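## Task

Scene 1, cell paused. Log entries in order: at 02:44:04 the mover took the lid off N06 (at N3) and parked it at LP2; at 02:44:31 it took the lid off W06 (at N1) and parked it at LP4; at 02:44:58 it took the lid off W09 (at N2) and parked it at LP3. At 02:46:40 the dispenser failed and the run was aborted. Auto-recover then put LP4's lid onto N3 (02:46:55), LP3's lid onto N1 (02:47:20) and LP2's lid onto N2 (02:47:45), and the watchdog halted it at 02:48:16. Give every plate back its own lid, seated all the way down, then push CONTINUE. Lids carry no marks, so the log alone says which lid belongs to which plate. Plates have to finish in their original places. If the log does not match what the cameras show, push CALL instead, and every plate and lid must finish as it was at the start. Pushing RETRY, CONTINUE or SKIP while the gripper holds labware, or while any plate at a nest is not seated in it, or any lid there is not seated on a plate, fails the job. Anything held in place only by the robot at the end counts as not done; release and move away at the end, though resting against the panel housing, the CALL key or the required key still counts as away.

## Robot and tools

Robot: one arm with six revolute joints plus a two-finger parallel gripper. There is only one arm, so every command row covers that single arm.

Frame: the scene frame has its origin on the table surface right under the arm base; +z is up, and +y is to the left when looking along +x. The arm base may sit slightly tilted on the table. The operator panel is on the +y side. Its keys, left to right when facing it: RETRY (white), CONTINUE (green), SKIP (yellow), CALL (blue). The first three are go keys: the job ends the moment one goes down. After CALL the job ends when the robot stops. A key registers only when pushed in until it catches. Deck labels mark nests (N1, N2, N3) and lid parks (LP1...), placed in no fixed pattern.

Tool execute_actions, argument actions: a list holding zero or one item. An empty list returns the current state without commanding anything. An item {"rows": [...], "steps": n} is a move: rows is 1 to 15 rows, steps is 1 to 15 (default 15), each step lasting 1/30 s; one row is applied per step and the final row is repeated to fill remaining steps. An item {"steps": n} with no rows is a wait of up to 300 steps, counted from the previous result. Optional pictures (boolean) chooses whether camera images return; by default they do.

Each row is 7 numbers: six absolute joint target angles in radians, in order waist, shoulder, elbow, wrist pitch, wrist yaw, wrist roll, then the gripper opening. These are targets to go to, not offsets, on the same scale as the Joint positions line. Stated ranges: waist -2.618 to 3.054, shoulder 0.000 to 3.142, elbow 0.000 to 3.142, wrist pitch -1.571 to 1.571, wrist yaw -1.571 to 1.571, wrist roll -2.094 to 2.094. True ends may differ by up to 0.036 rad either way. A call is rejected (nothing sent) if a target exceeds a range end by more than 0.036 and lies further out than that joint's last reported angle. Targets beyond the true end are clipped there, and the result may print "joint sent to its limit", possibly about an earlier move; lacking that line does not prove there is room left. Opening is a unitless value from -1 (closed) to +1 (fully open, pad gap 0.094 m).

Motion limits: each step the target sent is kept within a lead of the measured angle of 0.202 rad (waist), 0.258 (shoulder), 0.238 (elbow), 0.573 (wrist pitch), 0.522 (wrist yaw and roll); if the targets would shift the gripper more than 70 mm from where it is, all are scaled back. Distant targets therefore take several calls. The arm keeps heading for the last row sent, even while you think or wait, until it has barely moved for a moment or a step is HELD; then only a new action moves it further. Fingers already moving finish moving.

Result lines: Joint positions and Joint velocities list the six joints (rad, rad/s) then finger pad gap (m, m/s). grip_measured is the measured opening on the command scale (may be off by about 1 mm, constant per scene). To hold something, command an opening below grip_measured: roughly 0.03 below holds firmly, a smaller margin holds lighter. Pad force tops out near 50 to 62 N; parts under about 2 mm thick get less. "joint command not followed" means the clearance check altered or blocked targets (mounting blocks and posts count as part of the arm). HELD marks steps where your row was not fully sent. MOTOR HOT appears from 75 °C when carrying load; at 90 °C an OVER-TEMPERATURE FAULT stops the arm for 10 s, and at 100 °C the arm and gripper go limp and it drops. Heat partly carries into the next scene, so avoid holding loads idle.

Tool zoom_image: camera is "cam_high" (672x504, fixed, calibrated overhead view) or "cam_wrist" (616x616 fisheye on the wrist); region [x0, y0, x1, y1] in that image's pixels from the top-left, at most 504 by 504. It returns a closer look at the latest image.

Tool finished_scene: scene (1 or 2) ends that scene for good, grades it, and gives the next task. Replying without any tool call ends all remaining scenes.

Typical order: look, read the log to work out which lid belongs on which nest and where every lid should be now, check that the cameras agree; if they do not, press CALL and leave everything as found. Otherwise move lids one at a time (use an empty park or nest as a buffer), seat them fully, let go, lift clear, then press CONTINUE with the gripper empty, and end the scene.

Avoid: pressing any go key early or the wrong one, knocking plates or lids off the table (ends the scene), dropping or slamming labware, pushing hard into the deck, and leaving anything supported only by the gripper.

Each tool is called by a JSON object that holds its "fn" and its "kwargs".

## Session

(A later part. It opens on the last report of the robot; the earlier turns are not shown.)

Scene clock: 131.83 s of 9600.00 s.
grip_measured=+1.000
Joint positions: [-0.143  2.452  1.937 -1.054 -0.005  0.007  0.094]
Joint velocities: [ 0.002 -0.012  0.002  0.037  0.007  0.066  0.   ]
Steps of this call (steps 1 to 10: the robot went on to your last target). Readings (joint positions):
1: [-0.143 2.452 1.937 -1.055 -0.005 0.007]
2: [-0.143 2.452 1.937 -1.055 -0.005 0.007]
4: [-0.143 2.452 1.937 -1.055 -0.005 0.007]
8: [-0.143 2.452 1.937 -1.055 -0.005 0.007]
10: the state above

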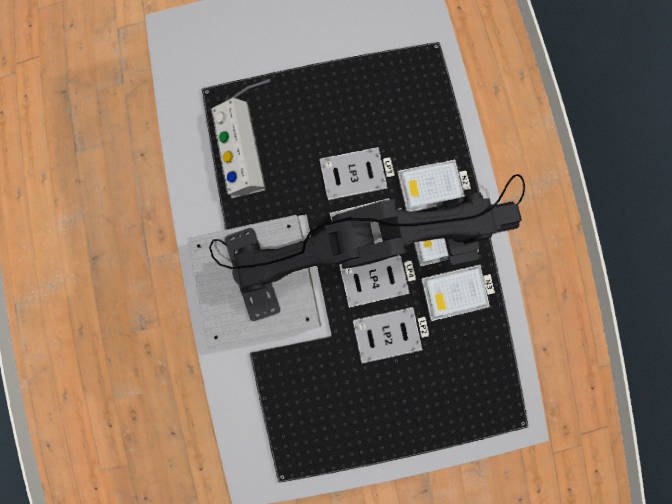

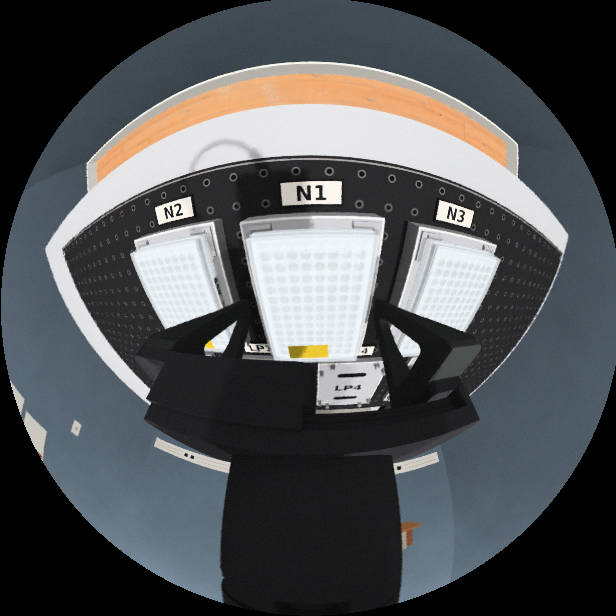

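{"fn": "execute_actions", "kwargs": {"actions": [{"rows": [[-0.151, 2.447, 1.905, -1.007, 0.0, 0.0, 1]], "steps": 15}], "pictures": false}}

{"fn": "execute_actions", "kwargs": {"actions": [{"steps": 8}]}}

{"fn": "zoom_image", "kwargs": {"camera": "cam_wrist", "region": [200, 200, 430, 370]}}

Scene clock: 135.67 s of 9600.00 s.
grip_measured=+1.000
Joint positions: [-0.143  2.452  1.91  -1.03  -0.005  0.007  0.094]
Joint velocities: [ 0.007 -0.007 -0.002  0.037 -0.066  0.007  0.   ]
Steps of this call (steps 1 to 15: the robot went on to your last target; steps 16 to 90: nothing new was sent; then 0.33 s passed at rest; steps 91 to 105: all 15 steps of this action). Readings (joint positions):
91: [-0.143 2.452 1.933 -1.049 -0.005 0.007]
92: [-0.143 2.452 1.929 -1.044 -0.005 0.007]
94: [-0.143 2.452 1.917 -1.037 -0.005 0.007]
98: [-0.143 2.452 1.910 -1.035 -0.005 0.007]
105: the state above

Scene clock: 135.93 s of 9600.00 s.
grip_measured=+1.000
Joint positions: [-0.143  2.452  1.91  -1.028 -0.005  0.007  0.094]
Joint velocities: [-0.007 -0.002 -0.007  0.037  0.007  0.022  0.   ]
Steps of this call (steps 1 to 8: the robot went on to your last target). Readings (joint positions):
1: [-0.143 2.452 1.910 -1.029 -0.005 0.007]
2: [-0.143 2.452 1.910 -1.029 -0.005 0.007]
4: [-0.143 2.452 1.910 -1.029 -0.005 0.007]
8: the state above

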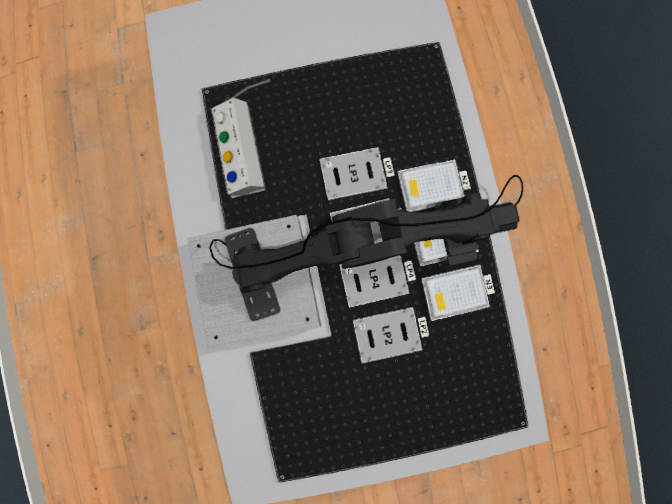

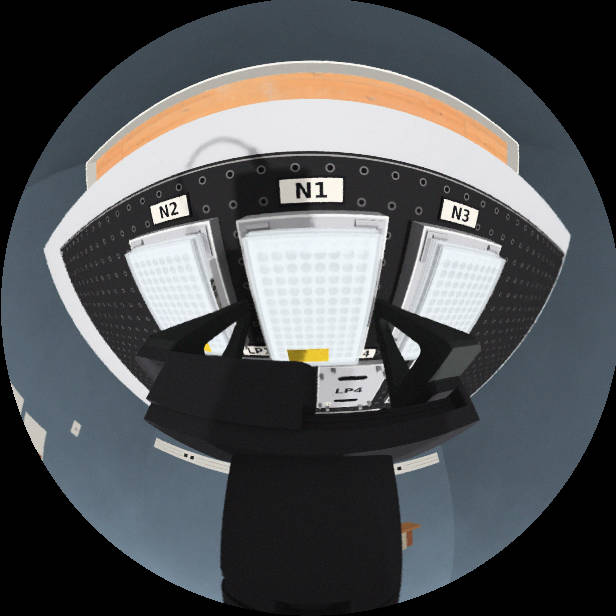

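Region (200, 200, 430, 370) of cam_wrist's 616x616 image, scaled by 2.191, with more detail than that image has; it fills the top 373 rows of this view, and the rest is white.

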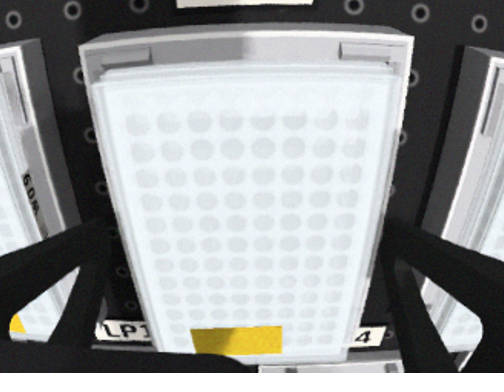

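{"fn": "execute_actions", "kwargs": {"actions": [{"rows": [[-0.151, 2.447, 1.905, -1.007, 0.0, 0.0, 0.96], [-0.151, 2.447, 1.905, -1.007, 0.0, 0.0, 0.93], [-0.151, 2.447, 1.905, -1.007, 0.0, 0.0, 0.90], [-0.151, 2.447, 1.905, -1.007, 0.0, 0.0, 0.88], [-0.151, 2.447, 1.905, -1.007, 0.0, 0.0, 0.86], [-0.151, 2.447, 1.905, -1.007, 0.0, 0.0, 0.84], [-0.151, 2.447, 1.905, -1.007, 0.0, 0.0, 0.83], [-0.151, 2.447, 1.905, -1.007, 0.0, 0.0, 0.82], [-0.151, 2.447, 1.905, -1.007, 0.0, 0.0, 0.81], [-0.151, 2.447, 1.905, -1.007, 0.0, 0.0, 0.80], [-0.151, 2.447, 1.905, -1.007, 0.0, 0.0, 0.79], [-0.151, 2.447, 1.905, -1.007, 0.0, 0.0, 0.78]], "steps": 15}], "pictures": false}}

{"fn": "execute_actions", "kwargs": {"actions": [{"steps": 8}]}}

{"fn": "zoom_image", "kwargs": {"camera": "cam_wrist", "region": [200, 200, 430, 370]}}

Scene clock: 140.70 s of 9600.00 s.
grip_measured=+0.788
Joint positions: [-0.143  2.452  1.91  -1.028 -0.004  0.006  0.084]
Joint velocities: [-0.002 -0.007  0.012 -0.007 -0.037  0.007  0.   ]
Steps of this call (steps 1 to 15: the robot went on to your last target; steps 16 to 90: nothing new was sent; then 1.27 s passed at rest; steps 91 to 105: all 15 steps of this action). Readings (joint positions):
91: [-0.143 2.452 1.910 -1.028 -0.005 0.007]
92: [-0.143 2.452 1.910 -1.028 -0.005 0.007]
94: [-0.143 2.452 1.910 -1.028 -0.005 0.006]
98: [-0.143 2.452 1.910 -1.028 -0.004 0.006]
105: the state above

Scene clock: 140.97 s of 9600.00 s.
grip_measured=+0.788
Joint positions: [-0.143  2.452  1.91  -1.028 -0.004  0.006  0.084]
Joint velocities: [-0.002 -0.002 -0.012 -0.066 -0.022 -0.037  0.001]
Steps of this call (steps 1 to 8: the robot went on to your last target). Readings (joint positions):
1: [-0.143 2.452 1.910 -1.028 -0.004 0.006]
2: [-0.143 2.452 1.910 -1.028 -0.004 0.006]
4: [-0.143 2.452 1.910 -1.028 -0.004 0.006]
8: the state above

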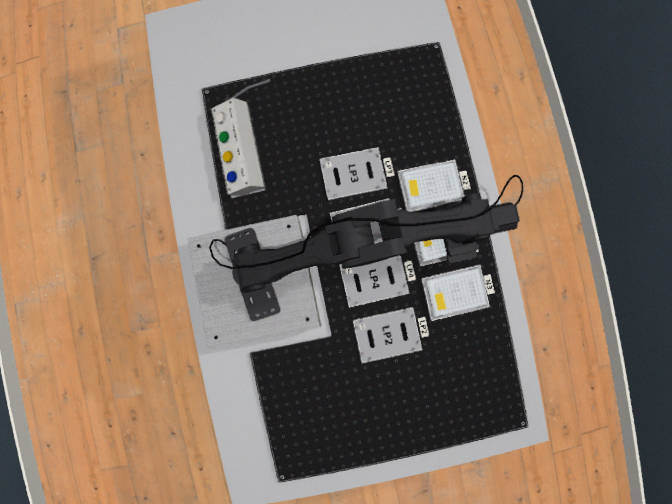

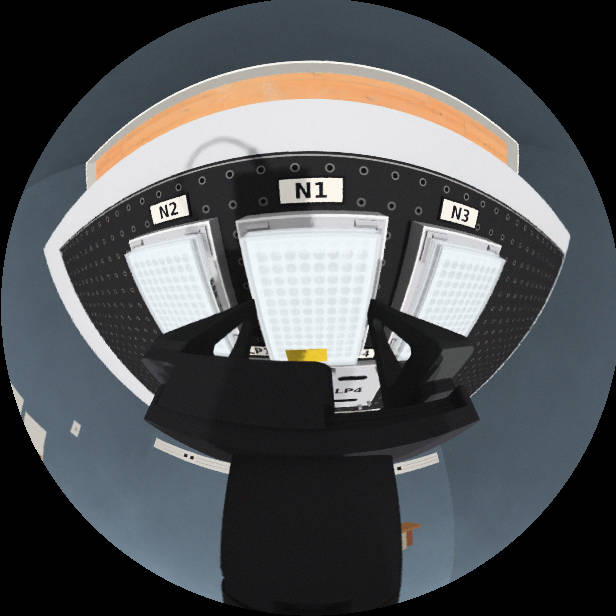

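Region (200, 200, 430, 370) of cam_wrist's 616x616 image, scaled by 2.191, with more detail than that image has; it fills the top 373 rows of this view, and the rest is white.

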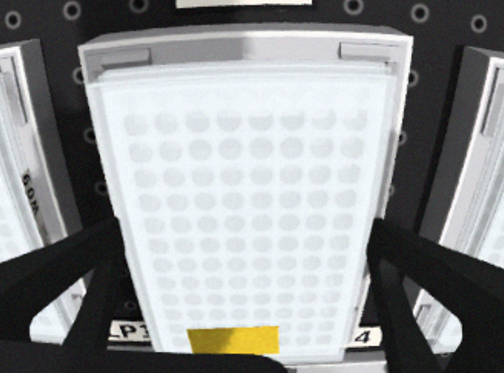

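{"fn": "execute_actions", "kwargs": {"actions": [{"rows": [[-0.151, 2.447, 1.905, -1.007, 0.0, 0.0, 0.77], [-0.151, 2.447, 1.905, -1.007, 0.0, 0.0, 0.76], [-0.151, 2.447, 1.905, -1.007, 0.0, 0.0, 0.755], [-0.151, 2.447, 1.905, -1.007, 0.0, 0.0, 0.755], [-0.151, 2.447, 1.905, -1.007, 0.0, 0.0, 0.755], [-0.151, 2.447, 1.93, -1.03, 0.0, 0.0, 0.755], [-0.151, 2.447, 1.94, -1.05, 0.0, 0.0, 0.755], [-0.151, 2.447, 1.95, -1.06, 0.0, 0.0, 0.755], [-0.151, 2.447, 1.96, -1.07, 0.0, 0.0, 0.755], [-0.151, 2.447, 1.97, -1.08, 0.0, 0.0, 0.755], [-0.151, 2.447, 1.98, -1.09, 0.0, 0.0, 0.755], [-0.151, 2.447, 1.99, -1.10, 0.0, 0.0, 0.755], [-0.151, 2.447, 2.0, -1.11, 0.0, 0.0, 0.755], [-0.151, 2.447, 2.01, -1.12, 0.0, 0.0, 0.755], [-0.151, 2.447, 2.02, -1.13, 0.0, 0.0, 0.755]], "steps": 15}], "pictures": false}}

{"fn": "execute_actions", "kwargs": {"actions": [{"steps": 12}]}}

{"fn": "zoom_image", "kwargs": {"camera": "cam_wrist", "region": [200, 200, 430, 370]}}

Scene clock: 147.17 s of 9600.00 s.
grip_measured=+0.768
Joint positions: [-0.143  2.452  1.976 -1.08  -0.004  0.006  0.083]
Joint velocities: [ 0.012 -0.007  0.33  -0.212 -0.022 -0.022 -0.   ]
Steps of this call (steps 1 to 15: the robot went on to your last target; steps 16 to 90: nothing new was sent; then 2.70 s passed at rest; steps 91 to 105: all 15 steps of this action). Readings (joint positions):
91: [-0.143 2.452 1.910 -1.028 -0.004 0.006]
92: [-0.143 2.452 1.910 -1.028 -0.004 0.006]
94: [-0.143 2.452 1.910 -1.028 -0.004 0.006]
98: [-0.143 2.452 1.912 -1.031 -0.004 0.006]
105: the state above

Scene clock: 147.57 s of 9600.00 s.
grip_measured=+0.768
Joint positions: [-0.143  2.452  1.997 -1.111 -0.004  0.006  0.083]
Joint velocities: [-0.002 -0.012  0.007 -0.051 -0.007 -0.007 -0.001]
Steps of this call (steps 1 to 12: the robot went on to your last target). Readings (joint positions):
1: [-0.143 2.452 1.985 -1.085 -0.004 0.006]
2: [-0.143 2.452 1.992 -1.089 -0.004 0.006]
4: [-0.143 2.452 1.997 -1.094 -0.004 0.006]
8: [-0.143 2.452 1.997 -1.106 -0.004 0.006]
12: the state above

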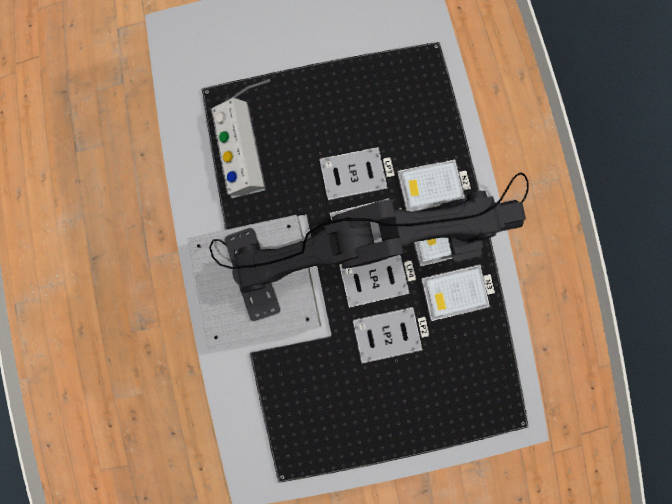

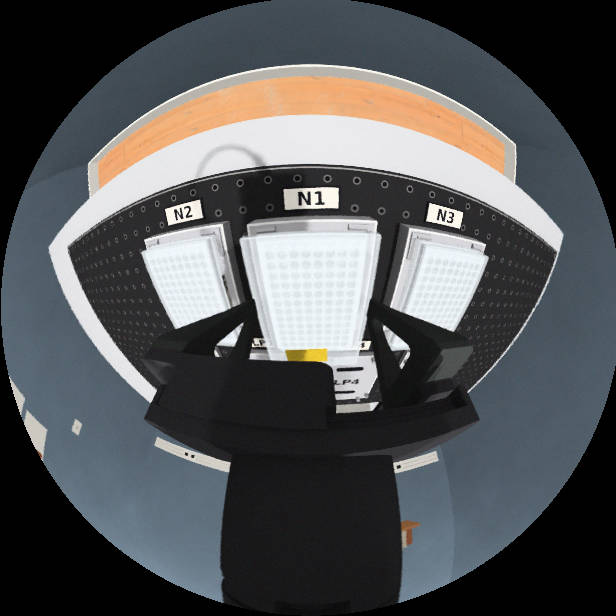

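Region (200, 200, 430, 370) of cam_wrist's 616x616 image, scaled by 2.191, with more detail than that image has; it fills the top 373 rows of this view, and the rest is white.

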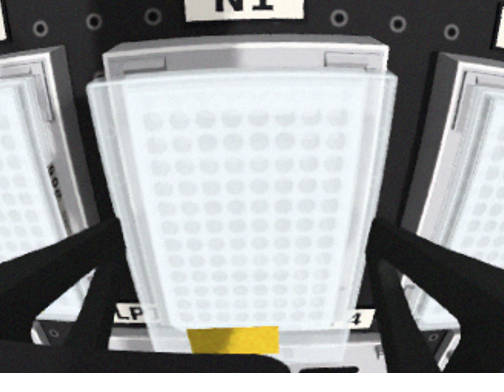

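{"fn": "execute_actions", "kwargs": {"actions": [{"rows": [[-0.150, 2.445, 2.017, -1.129, 0, 0.001, 0.74], [-0.148, 2.438, 2.007, -1.126, 0, 0.003, 0.74], [-0.144, 2.427, 1.992, -1.121, 0, 0.007, 0.74], [-0.139, 2.412, 1.971, -1.115, 0, 0.012, 0.74], [-0.133, 2.395, 1.946, -1.107, 0, 0.018, 0.74], [-0.125, 2.373, 1.916, -1.098, 0, 0.025, 0.74], [-0.117, 2.349, 1.882, -1.087, 0, 0.033, 0.74], [-0.108, 2.323, 1.845, -1.075, 0, 0.042, 0.74], [-0.098, 2.294, 1.804, -1.063, 0, 0.052, 0.74], [-0.087, 2.264, 1.761, -1.049, 0, 0.062, 0.74], [-0.076, 2.231, 1.715, -1.035, 0, 0.074, 0.74], [-0.064, 2.198, 1.668, -1.020, 0, 0.085, 0.74], [-0.052, 2.163, 1.619, -1.005, 0, 0.097, 0.74], [-0.040, 2.129, 1.570, -0.990, 0, 0.108, 0.74], [-0.028, 2.094, 1.520, -0.974, 0, 0.121, 0.74]], "steps": 15}], "pictures": false}}

{"fn": "execute_actions", "kwargs": {"actions": [{"rows": [[-0.016, 2.058, 1.470, -0.958, 0, 0.133, 0.74], [-0.004, 2.024, 1.421, -0.943, 0, 0.144, 0.74], [0.008, 1.989, 1.372, -0.928, 0, 0.156, 0.74], [0.020, 1.956, 1.325, -0.913, 0, 0.167, 0.74], [0.031, 1.923, 1.279, -0.899, 0, 0.179, 0.74], [0.042, 1.893, 1.236, -0.885, 0, 0.189, 0.74], [0.052, 1.864, 1.195, -0.873, 0, 0.199, 0.74], [0.061, 1.838, 1.158, -0.861, 0, 0.208, 0.74], [0.069, 1.814, 1.124, -0.850, 0, 0.216, 0.74], [0.077, 1.792, 1.094, -0.841, 0, 0.223, 0.74], [0.083, 1.775, 1.069, -0.833, 0, 0.229, 0.74], [0.088, 1.760, 1.048, -0.827, 0, 0.234, 0.74], [0.092, 1.749, 1.033, -0.822, 0, 0.238, 0.74], [0.094, 1.742, 1.023, -0.819, 0, 0.240, 0.74], [0.095, 1.740, 1.020, -0.818, 0, 0.241, 0.74]], "steps": 15}], "pictures": false}}

{"fn": "execute_actions", "kwargs": {"actions": [{"steps": 12}]}}

Scene clock: 173.53 s of 9600.00 s.
grip_measured=+0.758
Joint positions: [-0.058  2.191  1.604 -1.039 -0.001  0.072  0.083]
Joint velocities: [ 0.457 -1.092 -1.385  0.315  0.037  0.315 -0.001]
Steps of this call (steps 1 to 30: the robot went on to your last target; steps 31 to 90: nothing new was sent; then 22.47 s passed at rest; steps 91 to 105: all 15 steps of this action). Readings (joint positions):
91: [-0.143 2.452 1.997 -1.113 -0.004 0.006]
92: [-0.143 2.452 1.997 -1.113 -0.004 0.006]
94: [-0.143 2.452 1.994 -1.113 -0.004 0.006]
98: [-0.137 2.405 1.905 -1.099 -0.003 0.016]
105: the state above

Scene clock: 174.03 s of 9600.00 s.
grip_measured=+0.758
Joint positions: [ 0.086  1.781  1.036 -0.88  -0.001  0.213  0.083]
Joint velocities: [ 0.051 -0.208 -0.325  0.11  -0.095  0.125  0.   ]
Steps of this call (steps 1 to 15: all 15 steps of this action). Readings (joint positions):
1: [-0.043 2.153 1.557 -1.027 -0.001 0.082]
2: [-0.028 2.115 1.509 -1.013 -0.001 0.093]
4: [-0.001 2.040 1.413 -0.986 -0.001 0.114]
8: [0.042 1.909 1.233 -0.935 -0.001 0.158]
15: the state above

Scene clock: 174.43 s of 9600.00 s.
grip_measured=+0.758
Joint positions: [ 0.088  1.773  1.025 -0.842 -0.001  0.233  0.083]
Joint velocities: [ 0.007 -0.007 -0.007  0.022  0.066  0.007  0.   ]
Steps of this call (steps 1 to 12: the robot went on to your last target). Readings (joint positions):
1: [0.088 1.776 1.029 -0.877 -0.001 0.217]
2: [0.088 1.774 1.025 -0.873 -0.001 0.221]
4: [0.088 1.773 1.025 -0.863 -0.001 0.225]
8: [0.088 1.773 1.025 -0.847 -0.001 0.231]
12: the state above

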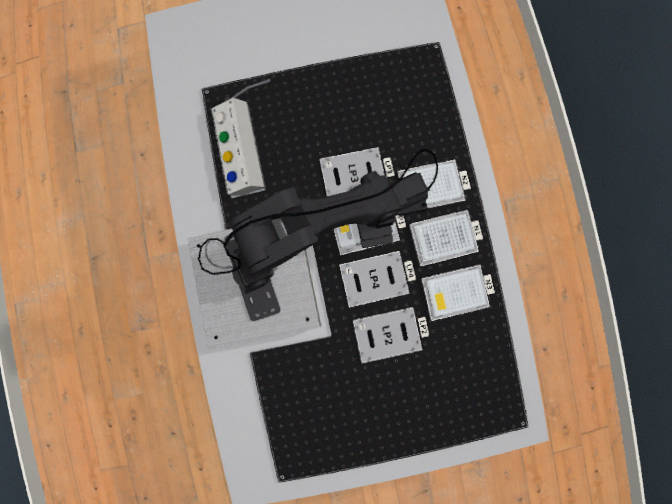

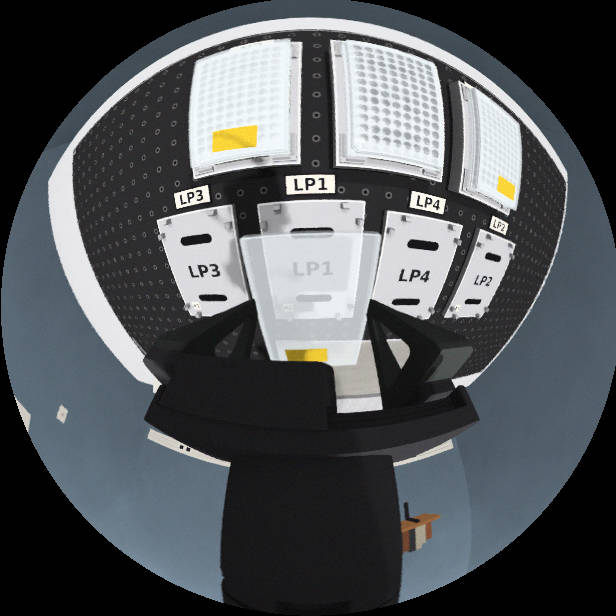

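{"fn": "execute_actions", "kwargs": {"actions": [{"rows": [[0.095, 1.775, 1.016, -0.81, 0, 0.241, 0.74], [0.095, 1.78, 1.012, -0.80, 0, 0.241, 0.74], [0.095, 1.79, 1.004, -0.78, 0, 0.241, 0.74], [0.095, 1.80, 0.996, -0.76, 0, 0.241, 0.74], [0.095, 1.81, 0.988, -0.74, 0, 0.241, 0.74], [0.095, 1.82, 0.979, -0.72, 0, 0.241, 0.74], [0.095, 1.83, 0.971, -0.70, 0, 0.241, 0.74], [0.095, 1.84, 0.963, -0.68, 0, 0.241, 0.74], [0.095, 1.85, 0.955, -0.66, 0, 0.241, 0.74], [0.095, 1.86, 0.947, -0.64, 0, 0.241, 0.74], [0.095, 1.867, 0.941, -0.625, 0, 0.241, 0.74], [0.095, 1.872, 0.937, -0.615, 0, 0.241, 0.74]], "steps": 15}], "pictures": false}}

{"fn": "execute_actions", "kwargs": {"actions": [{"steps": 12}]}}

{"fn": "zoom_image", "kwargs": {"camera": "cam_wrist", "region": [200, 170, 430, 370]}}

Scene clock: 182.77 s of 9600.00 s.
grip_measured=+0.758
Joint positions: [ 0.088  1.87   0.94  -0.672 -0.001  0.235  0.083]
Joint velocities: [-0.007  0.037 -0.061  0.11  -0.125 -0.007  0.   ]
Steps of this call (steps 1 to 30: the robot went on to your last target; steps 31 to 90: nothing new was sent; then 4.83 s passed at rest; steps 91 to 105: all 15 steps of this action). Readings (joint positions):
91: [0.088 1.773 1.025 -0.838 -0.001 0.234]
92: [0.088 1.773 1.025 -0.836 -0.001 0.234]
94: [0.088 1.773 1.019 -0.820 -0.001 0.235]
98: [0.088 1.802 0.992 -0.763 -0.001 0.235]
105: the state above

Scene clock: 183.17 s of 9600.00 s.
grip_measured=+0.758
Joint positions: [ 0.088  1.871  0.939 -0.638 -0.001  0.235  0.083]
Joint velocities: [-0.017  0.002 -0.002 -0.037 -0.007 -0.051 -0.001]
Steps of this call (steps 1 to 12: the robot went on to your last target). Readings (joint positions):
1: [0.088 1.871 0.939 -0.668 -0.001 0.235]
2: [0.088 1.871 0.939 -0.663 -0.001 0.235]
4: [0.088 1.871 0.939 -0.651 -0.001 0.235]
8: [0.088 1.871 0.939 -0.642 -0.001 0.235]
12: the state above

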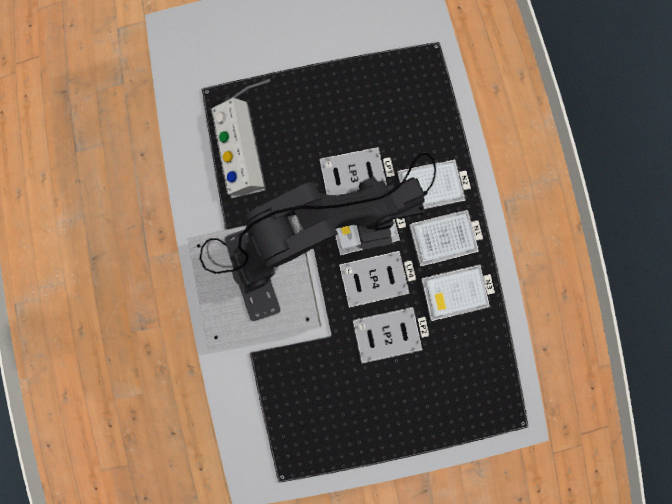

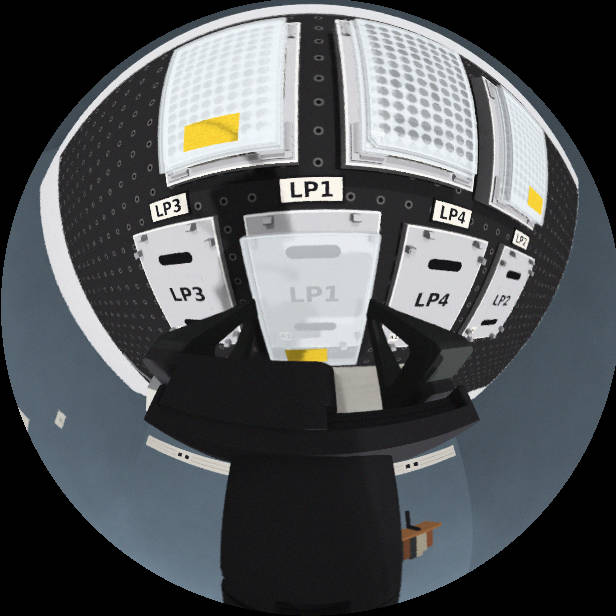

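Region (200, 170, 430, 370) of cam_wrist's 616x616 image, scaled by 2.191, with more detail than that image has; it fills the top 438 rows of this view, and the rest is white.

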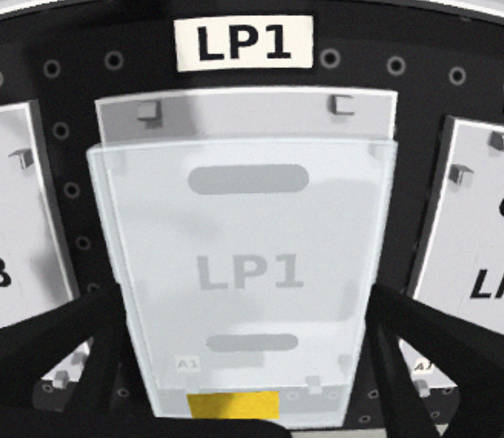

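{"fn": "execute_actions", "kwargs": {"actions": [{"rows": [[0.085, 1.878, 0.935, -0.607, 0, 0.241, 0.74], [0.08, 1.885, 0.933, -0.60, 0, 0.241, 0.74], [0.076, 1.892, 0.931, -0.593, 0, 0.241, 0.74], [0.076, 1.899, 0.931, -0.586, 0, 0.241, 0.74], [0.076, 1.906, 0.931, -0.579, 0, 0.241, 0.74], [0.076, 1.913, 0.931, -0.572, 0, 0.241, 0.74]], "steps": 15}], "pictures": false}}

{"fn": "execute_actions", "kwargs": {"actions": [{"steps": 8}]}}

{"fn": "zoom_image", "kwargs": {"camera": "cam_wrist", "region": [200, 170, 430, 370]}}

Scene clock: 200.67 s of 9600.00 s.
grip_measured=+0.758
Joint positions: [ 0.088  1.906  0.939 -0.596 -0.001  0.235  0.083]
Joint velocities: [ 0.002 -0.002  0.007  0.066 -0.037 -0.051 -0.   ]
Steps of this call (steps 1 to 30: the robot went on to your last target; steps 31 to 90: nothing new was sent; then 14.00 s passed at rest; steps 91 to 105: all 15 steps of this action). Readings (joint positions):
91: [0.088 1.871 0.939 -0.636 -0.001 0.235]
92: [0.088 1.871 0.939 -0.634 -0.001 0.235]
94: [0.088 1.872 0.939 -0.626 -0.001 0.235]
98: [0.088 1.896 0.939 -0.605 -0.001 0.235]
105: the state above

Scene clock: 200.93 s of 9600.00 s.
grip_measured=+0.758
Joint positions: [ 0.088  1.906  0.939 -0.593 -0.001  0.235  0.083]
Joint velocities: [-0.007 -0.017  0.007  0.051 -0.037 -0.037  0.   ]
Steps of this call (steps 1 to 8: the robot went on to your last target). Readings (joint positions):
1: [0.088 1.906 0.939 -0.595 -0.001 0.235]
2: [0.088 1.906 0.939 -0.595 -0.001 0.235]
4: [0.088 1.906 0.939 -0.594 -0.001 0.235]
8: the state above

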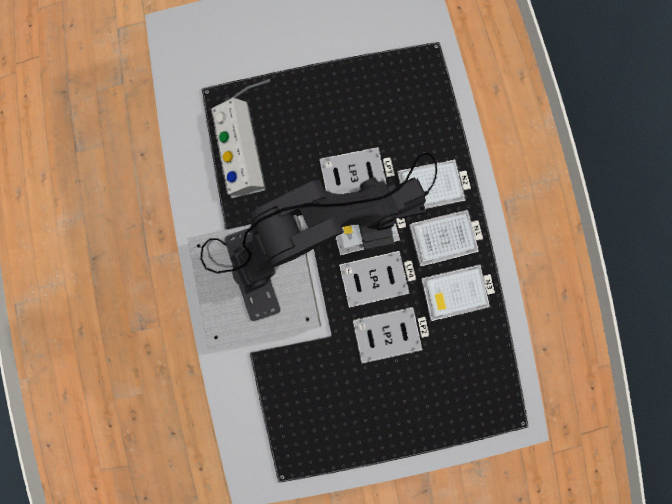

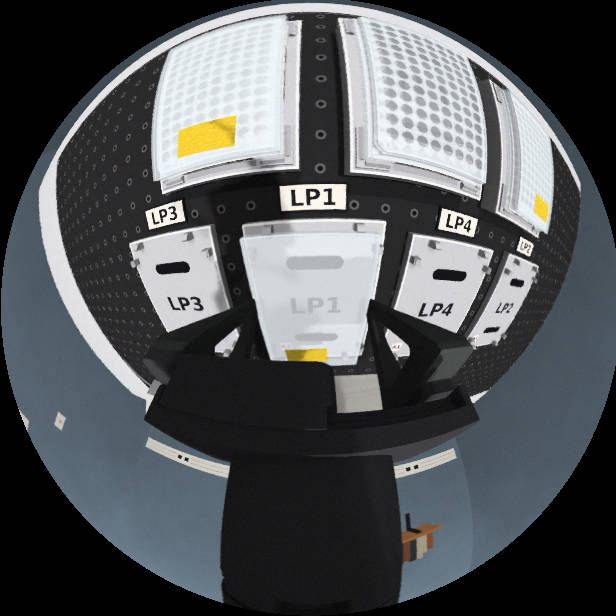

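Region (200, 170, 430, 370) of cam_wrist's 616x616 image, scaled by 2.191, with more detail than that image has; it fills the top 438 rows of this view, and the rest is white.

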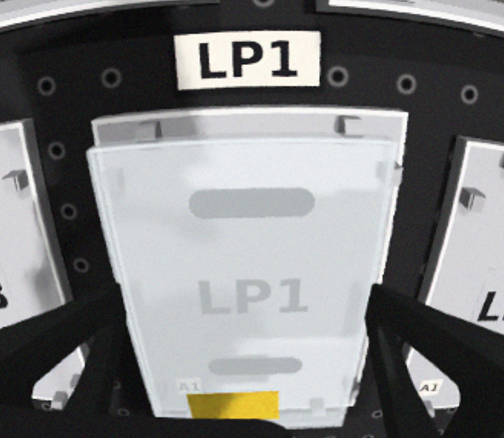

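{"fn": "execute_actions", "kwargs": {"actions": [{"rows": [[0.071, 1.913, 0.935, -0.572, 0, 0.241, 0.74], [0.071, 1.913, 0.935, -0.572, 0, 0.241, 0.74], [0.071, 1.913, 0.935, -0.572, 0, 0.241, 0.74], [0.071, 1.913, 0.935, -0.572, 0, 0.241, 0.74], [0.071, 1.913, 0.935, -0.572, 0, 0.241, 0.74], [0.071, 1.913, 0.935, -0.572, 0, 0.241, 0.74], [0.071, 1.92, 0.935, -0.569, 0, 0.241, 0.74], [0.071, 1.927, 0.935, -0.566, 0, 0.241, 0.74], [0.071, 1.935, 0.935, -0.564, 0, 0.241, 0.74]], "steps": 15}], "pictures": false}}

{"fn": "execute_actions", "kwargs": {"actions": [{"steps": 8}]}}

{"fn": "zoom_image", "kwargs": {"camera": "cam_wrist", "region": [200, 170, 430, 370]}}

Scene clock: 214.90 s of 9600.00 s.
grip_measured=+0.758
Joint positions: [ 0.079  1.926  0.939 -0.586 -0.001  0.235  0.083]
Joint velocities: [ 0.012 -0.002 -0.012  0.095  0.051 -0.051  0.   ]
Steps of this call (steps 1 to 15: the robot went on to your last target; steps 16 to 90: nothing new was sent; then 10.47 s passed at rest; steps 91 to 105: all 15 steps of this action). Readings (joint positions):
91: [0.088 1.906 0.939 -0.593 -0.001 0.235]
92: [0.086 1.906 0.939 -0.593 -0.001 0.235]
94: [0.081 1.906 0.939 -0.593 -0.001 0.235]
98: [0.079 1.906 0.939 -0.592 -0.001 0.235]
105: the state above

Scene clock: 215.17 s of 9600.00 s.
grip_measured=+0.758
Joint positions: [ 0.079  1.926  0.939 -0.585 -0.001  0.235  0.083]
Joint velocities: [-0.002 -0.002 -0.012 -0.037 -0.037 -0.007 -0.   ]
Steps of this call (steps 1 to 8: the robot went on to your last target). Readings (joint positions):
1: [0.079 1.926 0.939 -0.586 -0.001 0.235]
2: [0.079 1.926 0.939 -0.586 -0.001 0.235]
4: [0.079 1.926 0.939 -0.586 -0.001 0.235]
8: the state above

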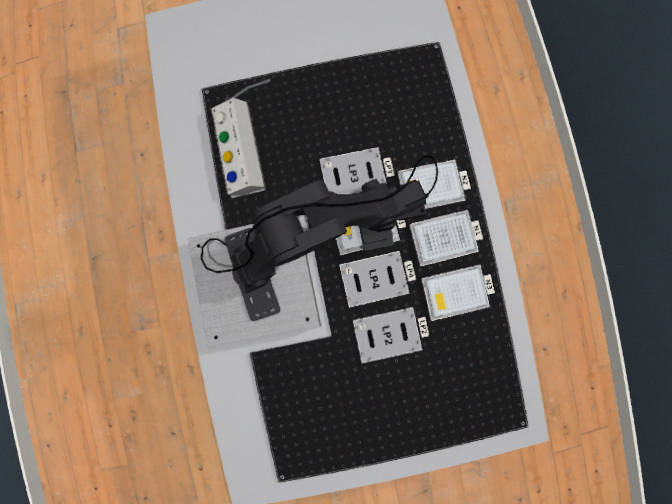

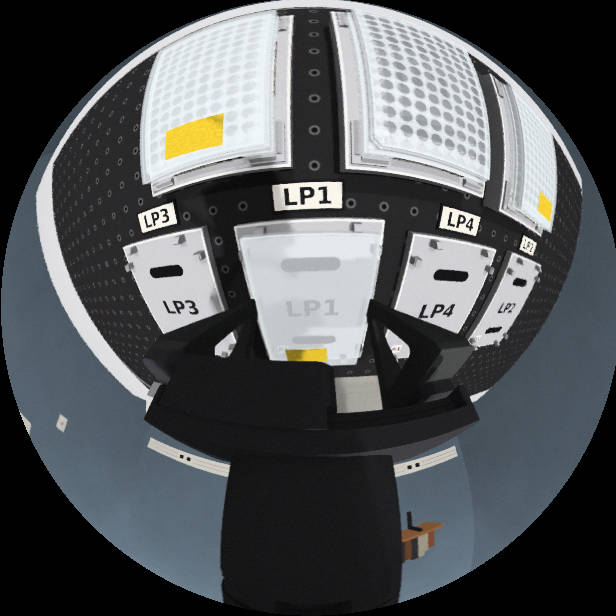

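Region (200, 170, 430, 370) of cam_wrist's 616x616 image, scaled by 2.191, with more detail than that image has; it fills the top 438 rows of this view, and the rest is white.

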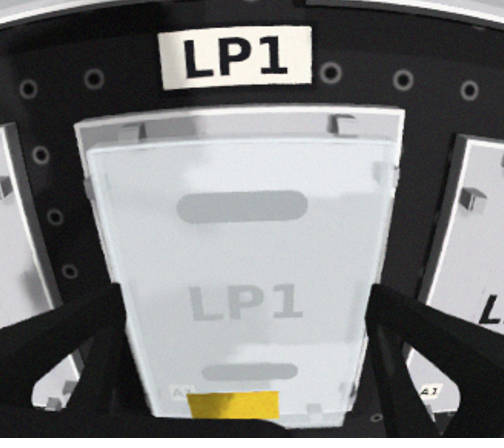

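{"fn": "execute_actions", "kwargs": {"actions": [{"rows": [[0.071, 1.941, 0.935, -0.561, 0, 0.241, 0.74], [0.071, 1.947, 0.935, -0.558, 0, 0.241, 0.74], [0.071, 1.953, 0.935, -0.554, 0, 0.241, 0.74]], "steps": 15}], "pictures": false}}

{"fn": "execute_actions", "kwargs": {"actions": [{"steps": 5}]}}

{"fn": "zoom_image", "kwargs": {"camera": "cam_wrist", "region": [200, 170, 430, 370]}}

Scene clock: 221.47 s of 9600.00 s.
grip_measured=+0.758
Joint positions: [ 0.079  1.938  0.939 -0.568 -0.001  0.235  0.083]
Joint velocities: [-0.007  0.002  0.002 -0.007 -0.095 -0.007 -0.   ]
Steps of this call (steps 1 to 15: the robot went on to your last target; steps 16 to 90: nothing new was sent; then 2.80 s passed at rest; steps 91 to 105: all 15 steps of this action). Readings (joint positions):
91: [0.079 1.926 0.939 -0.584 -0.001 0.235]
92: [0.079 1.926 0.939 -0.584 -0.001 0.235]
94: [0.079 1.930 0.939 -0.580 -0.001 0.235]
98: [0.079 1.938 0.939 -0.571 -0.001 0.235]
105: the state above

Scene clock: 221.63 s of 9600.00 s.
grip_measured=+0.758
Joint positions: [ 0.079  1.938  0.939 -0.568 -0.001  0.235  0.083]
Joint velocities: [-0.012 -0.002  0.012  0.007  0.037 -0.007  0.001]
Steps of this call (steps 1 to 5: the robot went on to your last target). Readings (joint positions):
1: [0.079 1.938 0.939 -0.568 -0.001 0.235]
2: [0.079 1.938 0.939 -0.568 -0.001 0.235]
4: [0.079 1.938 0.939 -0.568 -0.001 0.235]
5: the state above

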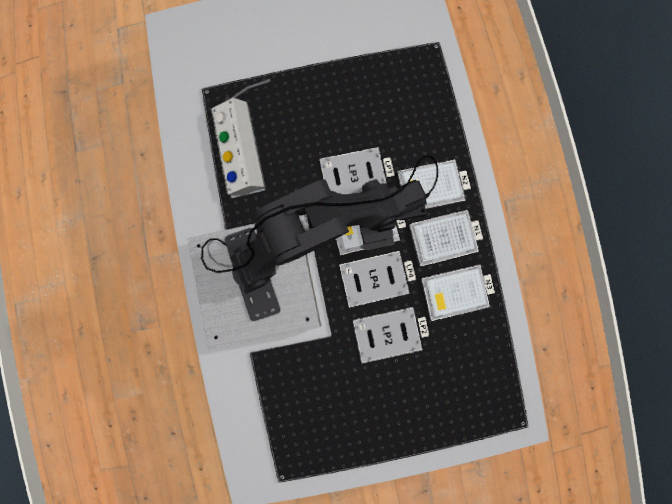

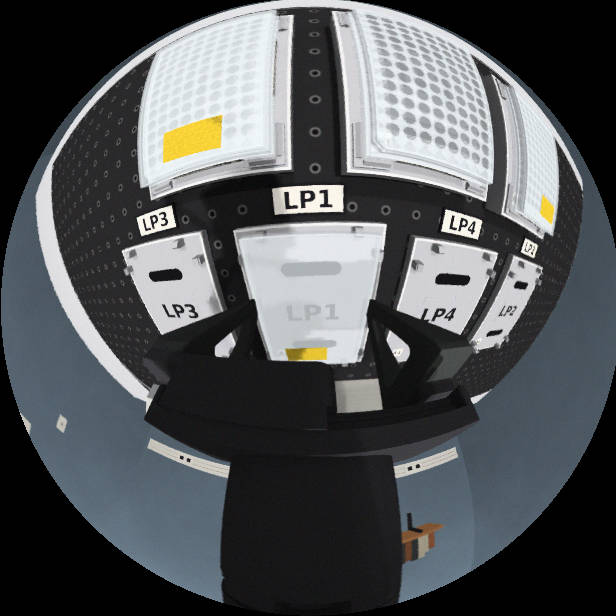

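Region (200, 170, 430, 370) of cam_wrist's 616x616 image, scaled by 2.191, with more detail than that image has; it fills the top 438 rows of this view, and the rest is white.

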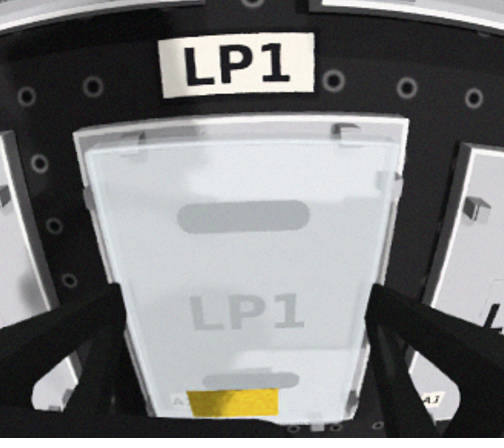

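{"fn": "execute_actions", "kwargs": {"actions": [{"rows": [[0.071, 1.90, 0.935, -0.57, 0, 0.241, 0.74], [0.071, 1.89, 0.935, -0.575, 0, 0.241, 0.74], [0.071, 1.89, 0.935, -0.58, 0, 0.241, 0.74], [0.071, 1.89, 0.935, -0.585, 0, 0.241, 0.74], [0.071, 1.89, 0.93, -0.59, 0, 0.241, 0.74], [0.071, 1.89, 0.925, -0.595, 0, 0.241, 0.74], [0.071, 1.89, 0.922, -0.597, 0, 0.241, 0.74]], "steps": 15}], "pictures": false}}

{"fn": "execute_actions", "kwargs": {"actions": [{"steps": 8}]}}

{"fn": "zoom_image", "kwargs": {"camera": "cam_wrist", "region": [200, 170, 430, 370]}}

Scene clock: 228.67 s of 9600.00 s.
grip_measured=+0.758
Joint positions: [ 0.079  1.92   0.939 -0.579 -0.001  0.235  0.083]
Joint velocities: [ 0.017  0.002 -0.017 -0.022 -0.007 -0.095 -0.   ]
Steps of this call (steps 1 to 15: the robot went on to your last target; steps 16 to 90: nothing new was sent; then 3.53 s passed at rest; steps 91 to 105: all 15 steps of this action). Readings (joint positions):
91: [0.079 1.938 0.939 -0.568 -0.001 0.235]
92: [0.079 1.936 0.939 -0.568 -0.001 0.235]
94: [0.079 1.929 0.939 -0.569 -0.001 0.235]
98: [0.079 1.920 0.939 -0.573 -0.001 0.235]
105: the state above

Scene clock: 228.93 s of 9600.00 s.
grip_measured=+0.758
Joint positions: [ 0.079  1.92   0.939 -0.581 -0.001  0.235  0.083]
Joint velocities: [ 0.007  0.012 -0.007  0.051 -0.037 -0.037  0.001]
Steps of this call (steps 1 to 8: the robot went on to your last target). Readings (joint positions):
1: [0.079 1.920 0.939 -0.580 -0.001 0.235]
2: [0.079 1.920 0.939 -0.580 -0.001 0.235]
4: [0.079 1.920 0.939 -0.580 -0.001 0.235]
8: the state above

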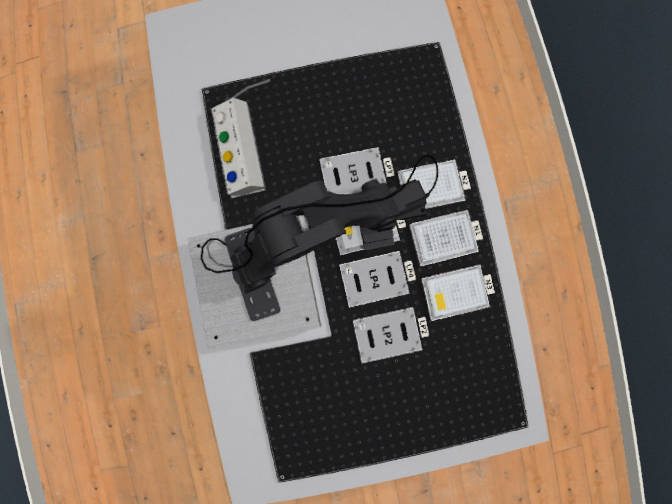

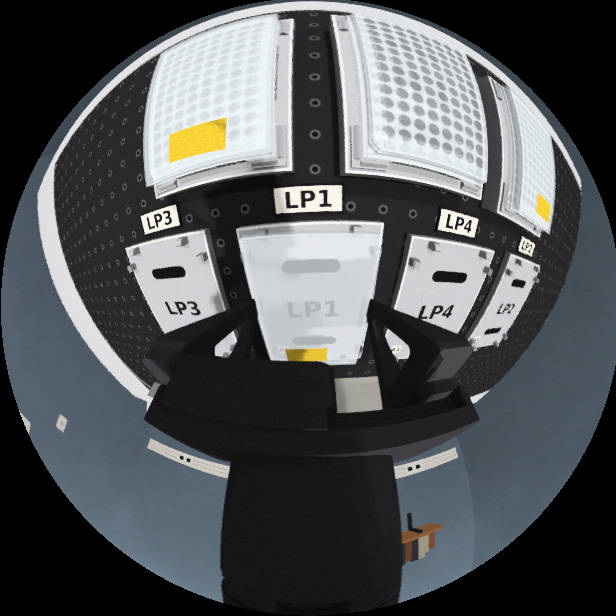

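Region (200, 170, 430, 370) of cam_wrist's 616x616 image, scaled by 2.191, with more detail than that image has; it fills the top 438 rows of this view, and the rest is white.

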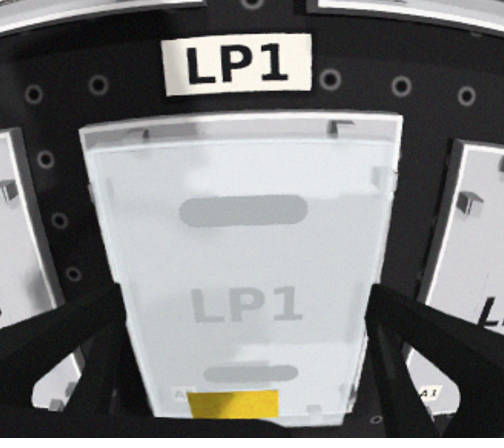

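{"fn": "execute_actions", "kwargs": {"actions": [{"rows": [[0.071, 1.90, 0.917, -0.59, 0, 0.241, 0.74]], "steps": 15}], "pictures": false}}

{"fn": "execute_actions", "kwargs": {"actions": [{"steps": 5}]}}

{"fn": "zoom_image", "kwargs": {"camera": "cam_wrist", "region": [200, 170, 430, 370]}}

Scene clock: 233.20 s of 9600.00 s.
grip_measured=+0.758
Joint positions: [ 0.079  1.92   0.925 -0.581 -0.001  0.235  0.083]
Joint velocities: [-0.007  0.007 -0.012 -0.066 -0.037  0.022 -0.001]
Steps of this call (steps 1 to 15: the robot went on to your last target; steps 16 to 90: nothing new was sent; then 0.77 s passed at rest; steps 91 to 105: all 15 steps of this action). Readings (joint positions):
91: [0.079 1.920 0.938 -0.581 -0.001 0.235]
92: [0.079 1.920 0.935 -0.581 -0.001 0.235]
94: [0.079 1.920 0.929 -0.581 -0.001 0.235]
98: [0.079 1.920 0.925 -0.581 -0.001 0.235]
105: the state above

Scene clock: 233.37 s of 9600.00 s.
grip_measured=+0.758
Joint positions: [ 0.079  1.92   0.925 -0.581 -0.001  0.235  0.083]
Joint velocities: [-0.017  0.007  0.002 -0.051  0.037  0.007 -0.   ]
Steps of this call (steps 1 to 5: the robot went on to your last target). Readings (joint positions):
1: [0.079 1.920 0.925 -0.581 -0.001 0.235]
2: [0.079 1.920 0.925 -0.581 -0.001 0.235]
4: [0.079 1.920 0.925 -0.581 -0.001 0.235]
5: the state above

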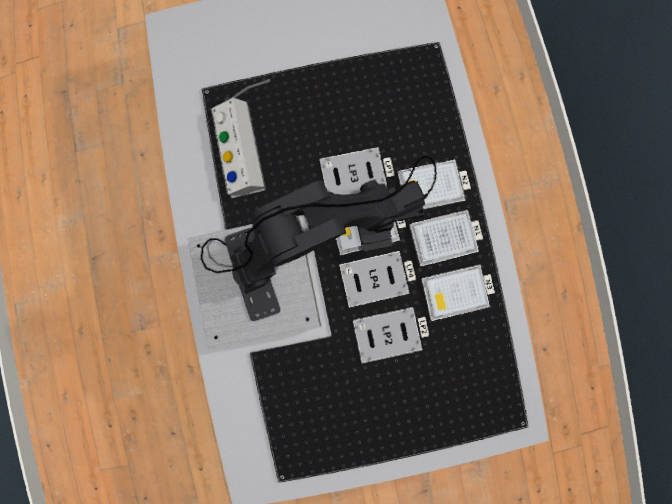

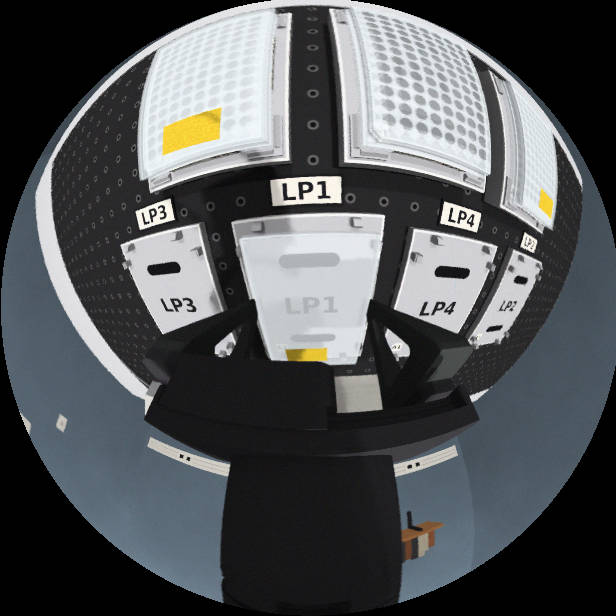

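Region (200, 170, 430, 370) of cam_wrist's 616x616 image, scaled by 2.191, with more detail than that image has; it fills the top 438 rows of this view, and the rest is white.

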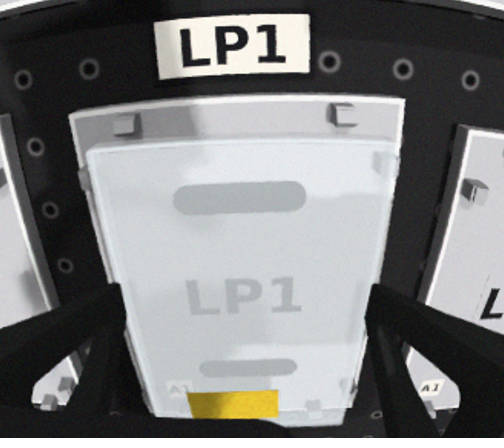

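{"fn": "execute_actions", "kwargs": {"actions": [{"rows": [[0.071, 1.92, 0.917, -0.575, 0, 0.203, 0.74], [0.071, 1.92, 0.917, -0.57, 0, 0.203, 0.74], [0.071, 1.92, 0.917, -0.565, 0, 0.203, 0.74], [0.071, 1.92, 0.917, -0.562, 0, 0.203, 0.74], [0.071, 1.93, 0.917, -0.562, 0, 0.203, 0.74], [0.071, 1.94, 0.917, -0.56, 0, 0.203, 0.74], [0.071, 1.945, 0.917, -0.552, 0, 0.203, 0.74], [0.071, 1.95, 0.917, -0.544, 0, 0.203, 0.74], [0.071, 1.953, 0.917, -0.536, 0, 0.203, 0.74]], "steps": 15}], "pictures": false}}

{"fn": "execute_actions", "kwargs": {"actions": [{"steps": 8}]}}

{"fn": "zoom_image", "kwargs": {"camera": "cam_wrist", "region": [200, 170, 430, 370]}}

Scene clock: 239.30 s of 9600.00 s.
grip_measured=+0.758
Joint positions: [ 0.079  1.943  0.925 -0.561 -0.003  0.213  0.083]
Joint velocities: [ 0.012  0.007 -0.022  0.007 -0.022  0.022 -0.   ]
Steps of this call (steps 1 to 15: the robot went on to your last target; steps 16 to 90: nothing new was sent; then 2.43 s passed at rest; steps 91 to 105: all 15 steps of this action). Readings (joint positions):
91: [0.079 1.920 0.925 -0.581 -0.001 0.231]
92: [0.079 1.920 0.925 -0.581 -0.001 0.227]
94: [0.079 1.920 0.925 -0.581 -0.001 0.221]
98: [0.079 1.924 0.925 -0.577 -0.001 0.214]
105: the state above

Scene clock: 239.57 s of 9600.00 s.
grip_measured=+0.758
Joint positions: [ 0.079  1.943  0.925 -0.561 -0.003  0.213  0.083]
Joint velocities: [-0.007 -0.007 -0.012  0.022  0.066 -0.095 -0.001]
Steps of this call (steps 1 to 8: the robot went on to your last target). Readings (joint positions):
1: [0.079 1.943 0.925 -0.561 -0.003 0.213]
2: [0.079 1.943 0.925 -0.561 -0.003 0.213]
4: [0.079 1.943 0.925 -0.561 -0.003 0.213]
8: the state above

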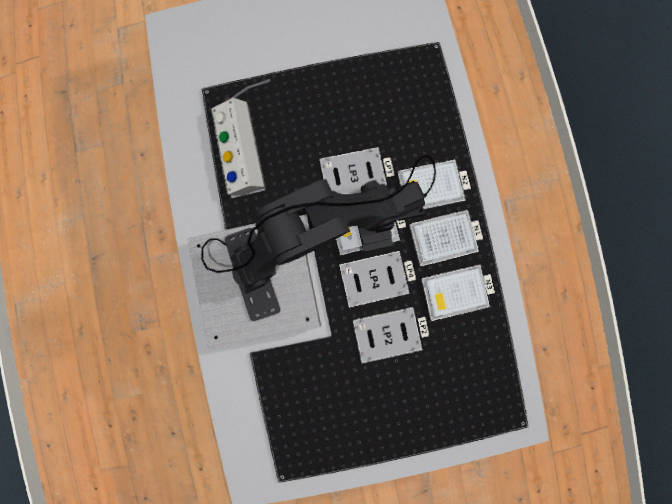

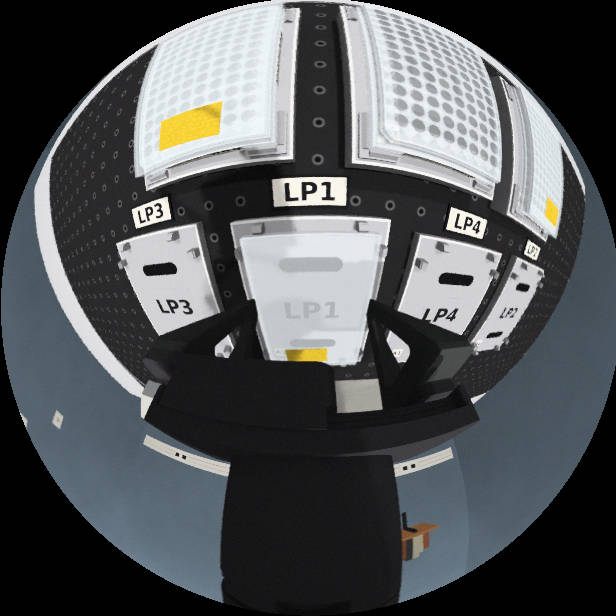

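Region (200, 170, 430, 370) of cam_wrist's 616x616 image, scaled by 2.191, with more detail than that image has; it fills the top 438 rows of this view, and the rest is white.

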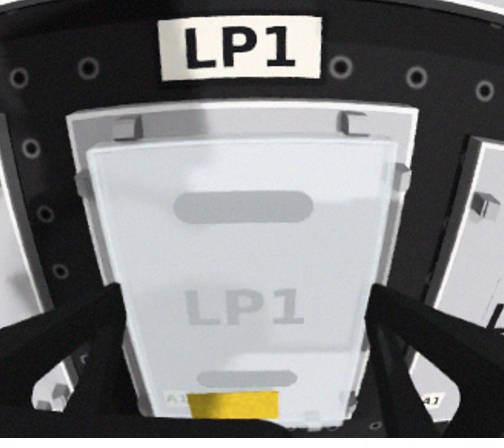

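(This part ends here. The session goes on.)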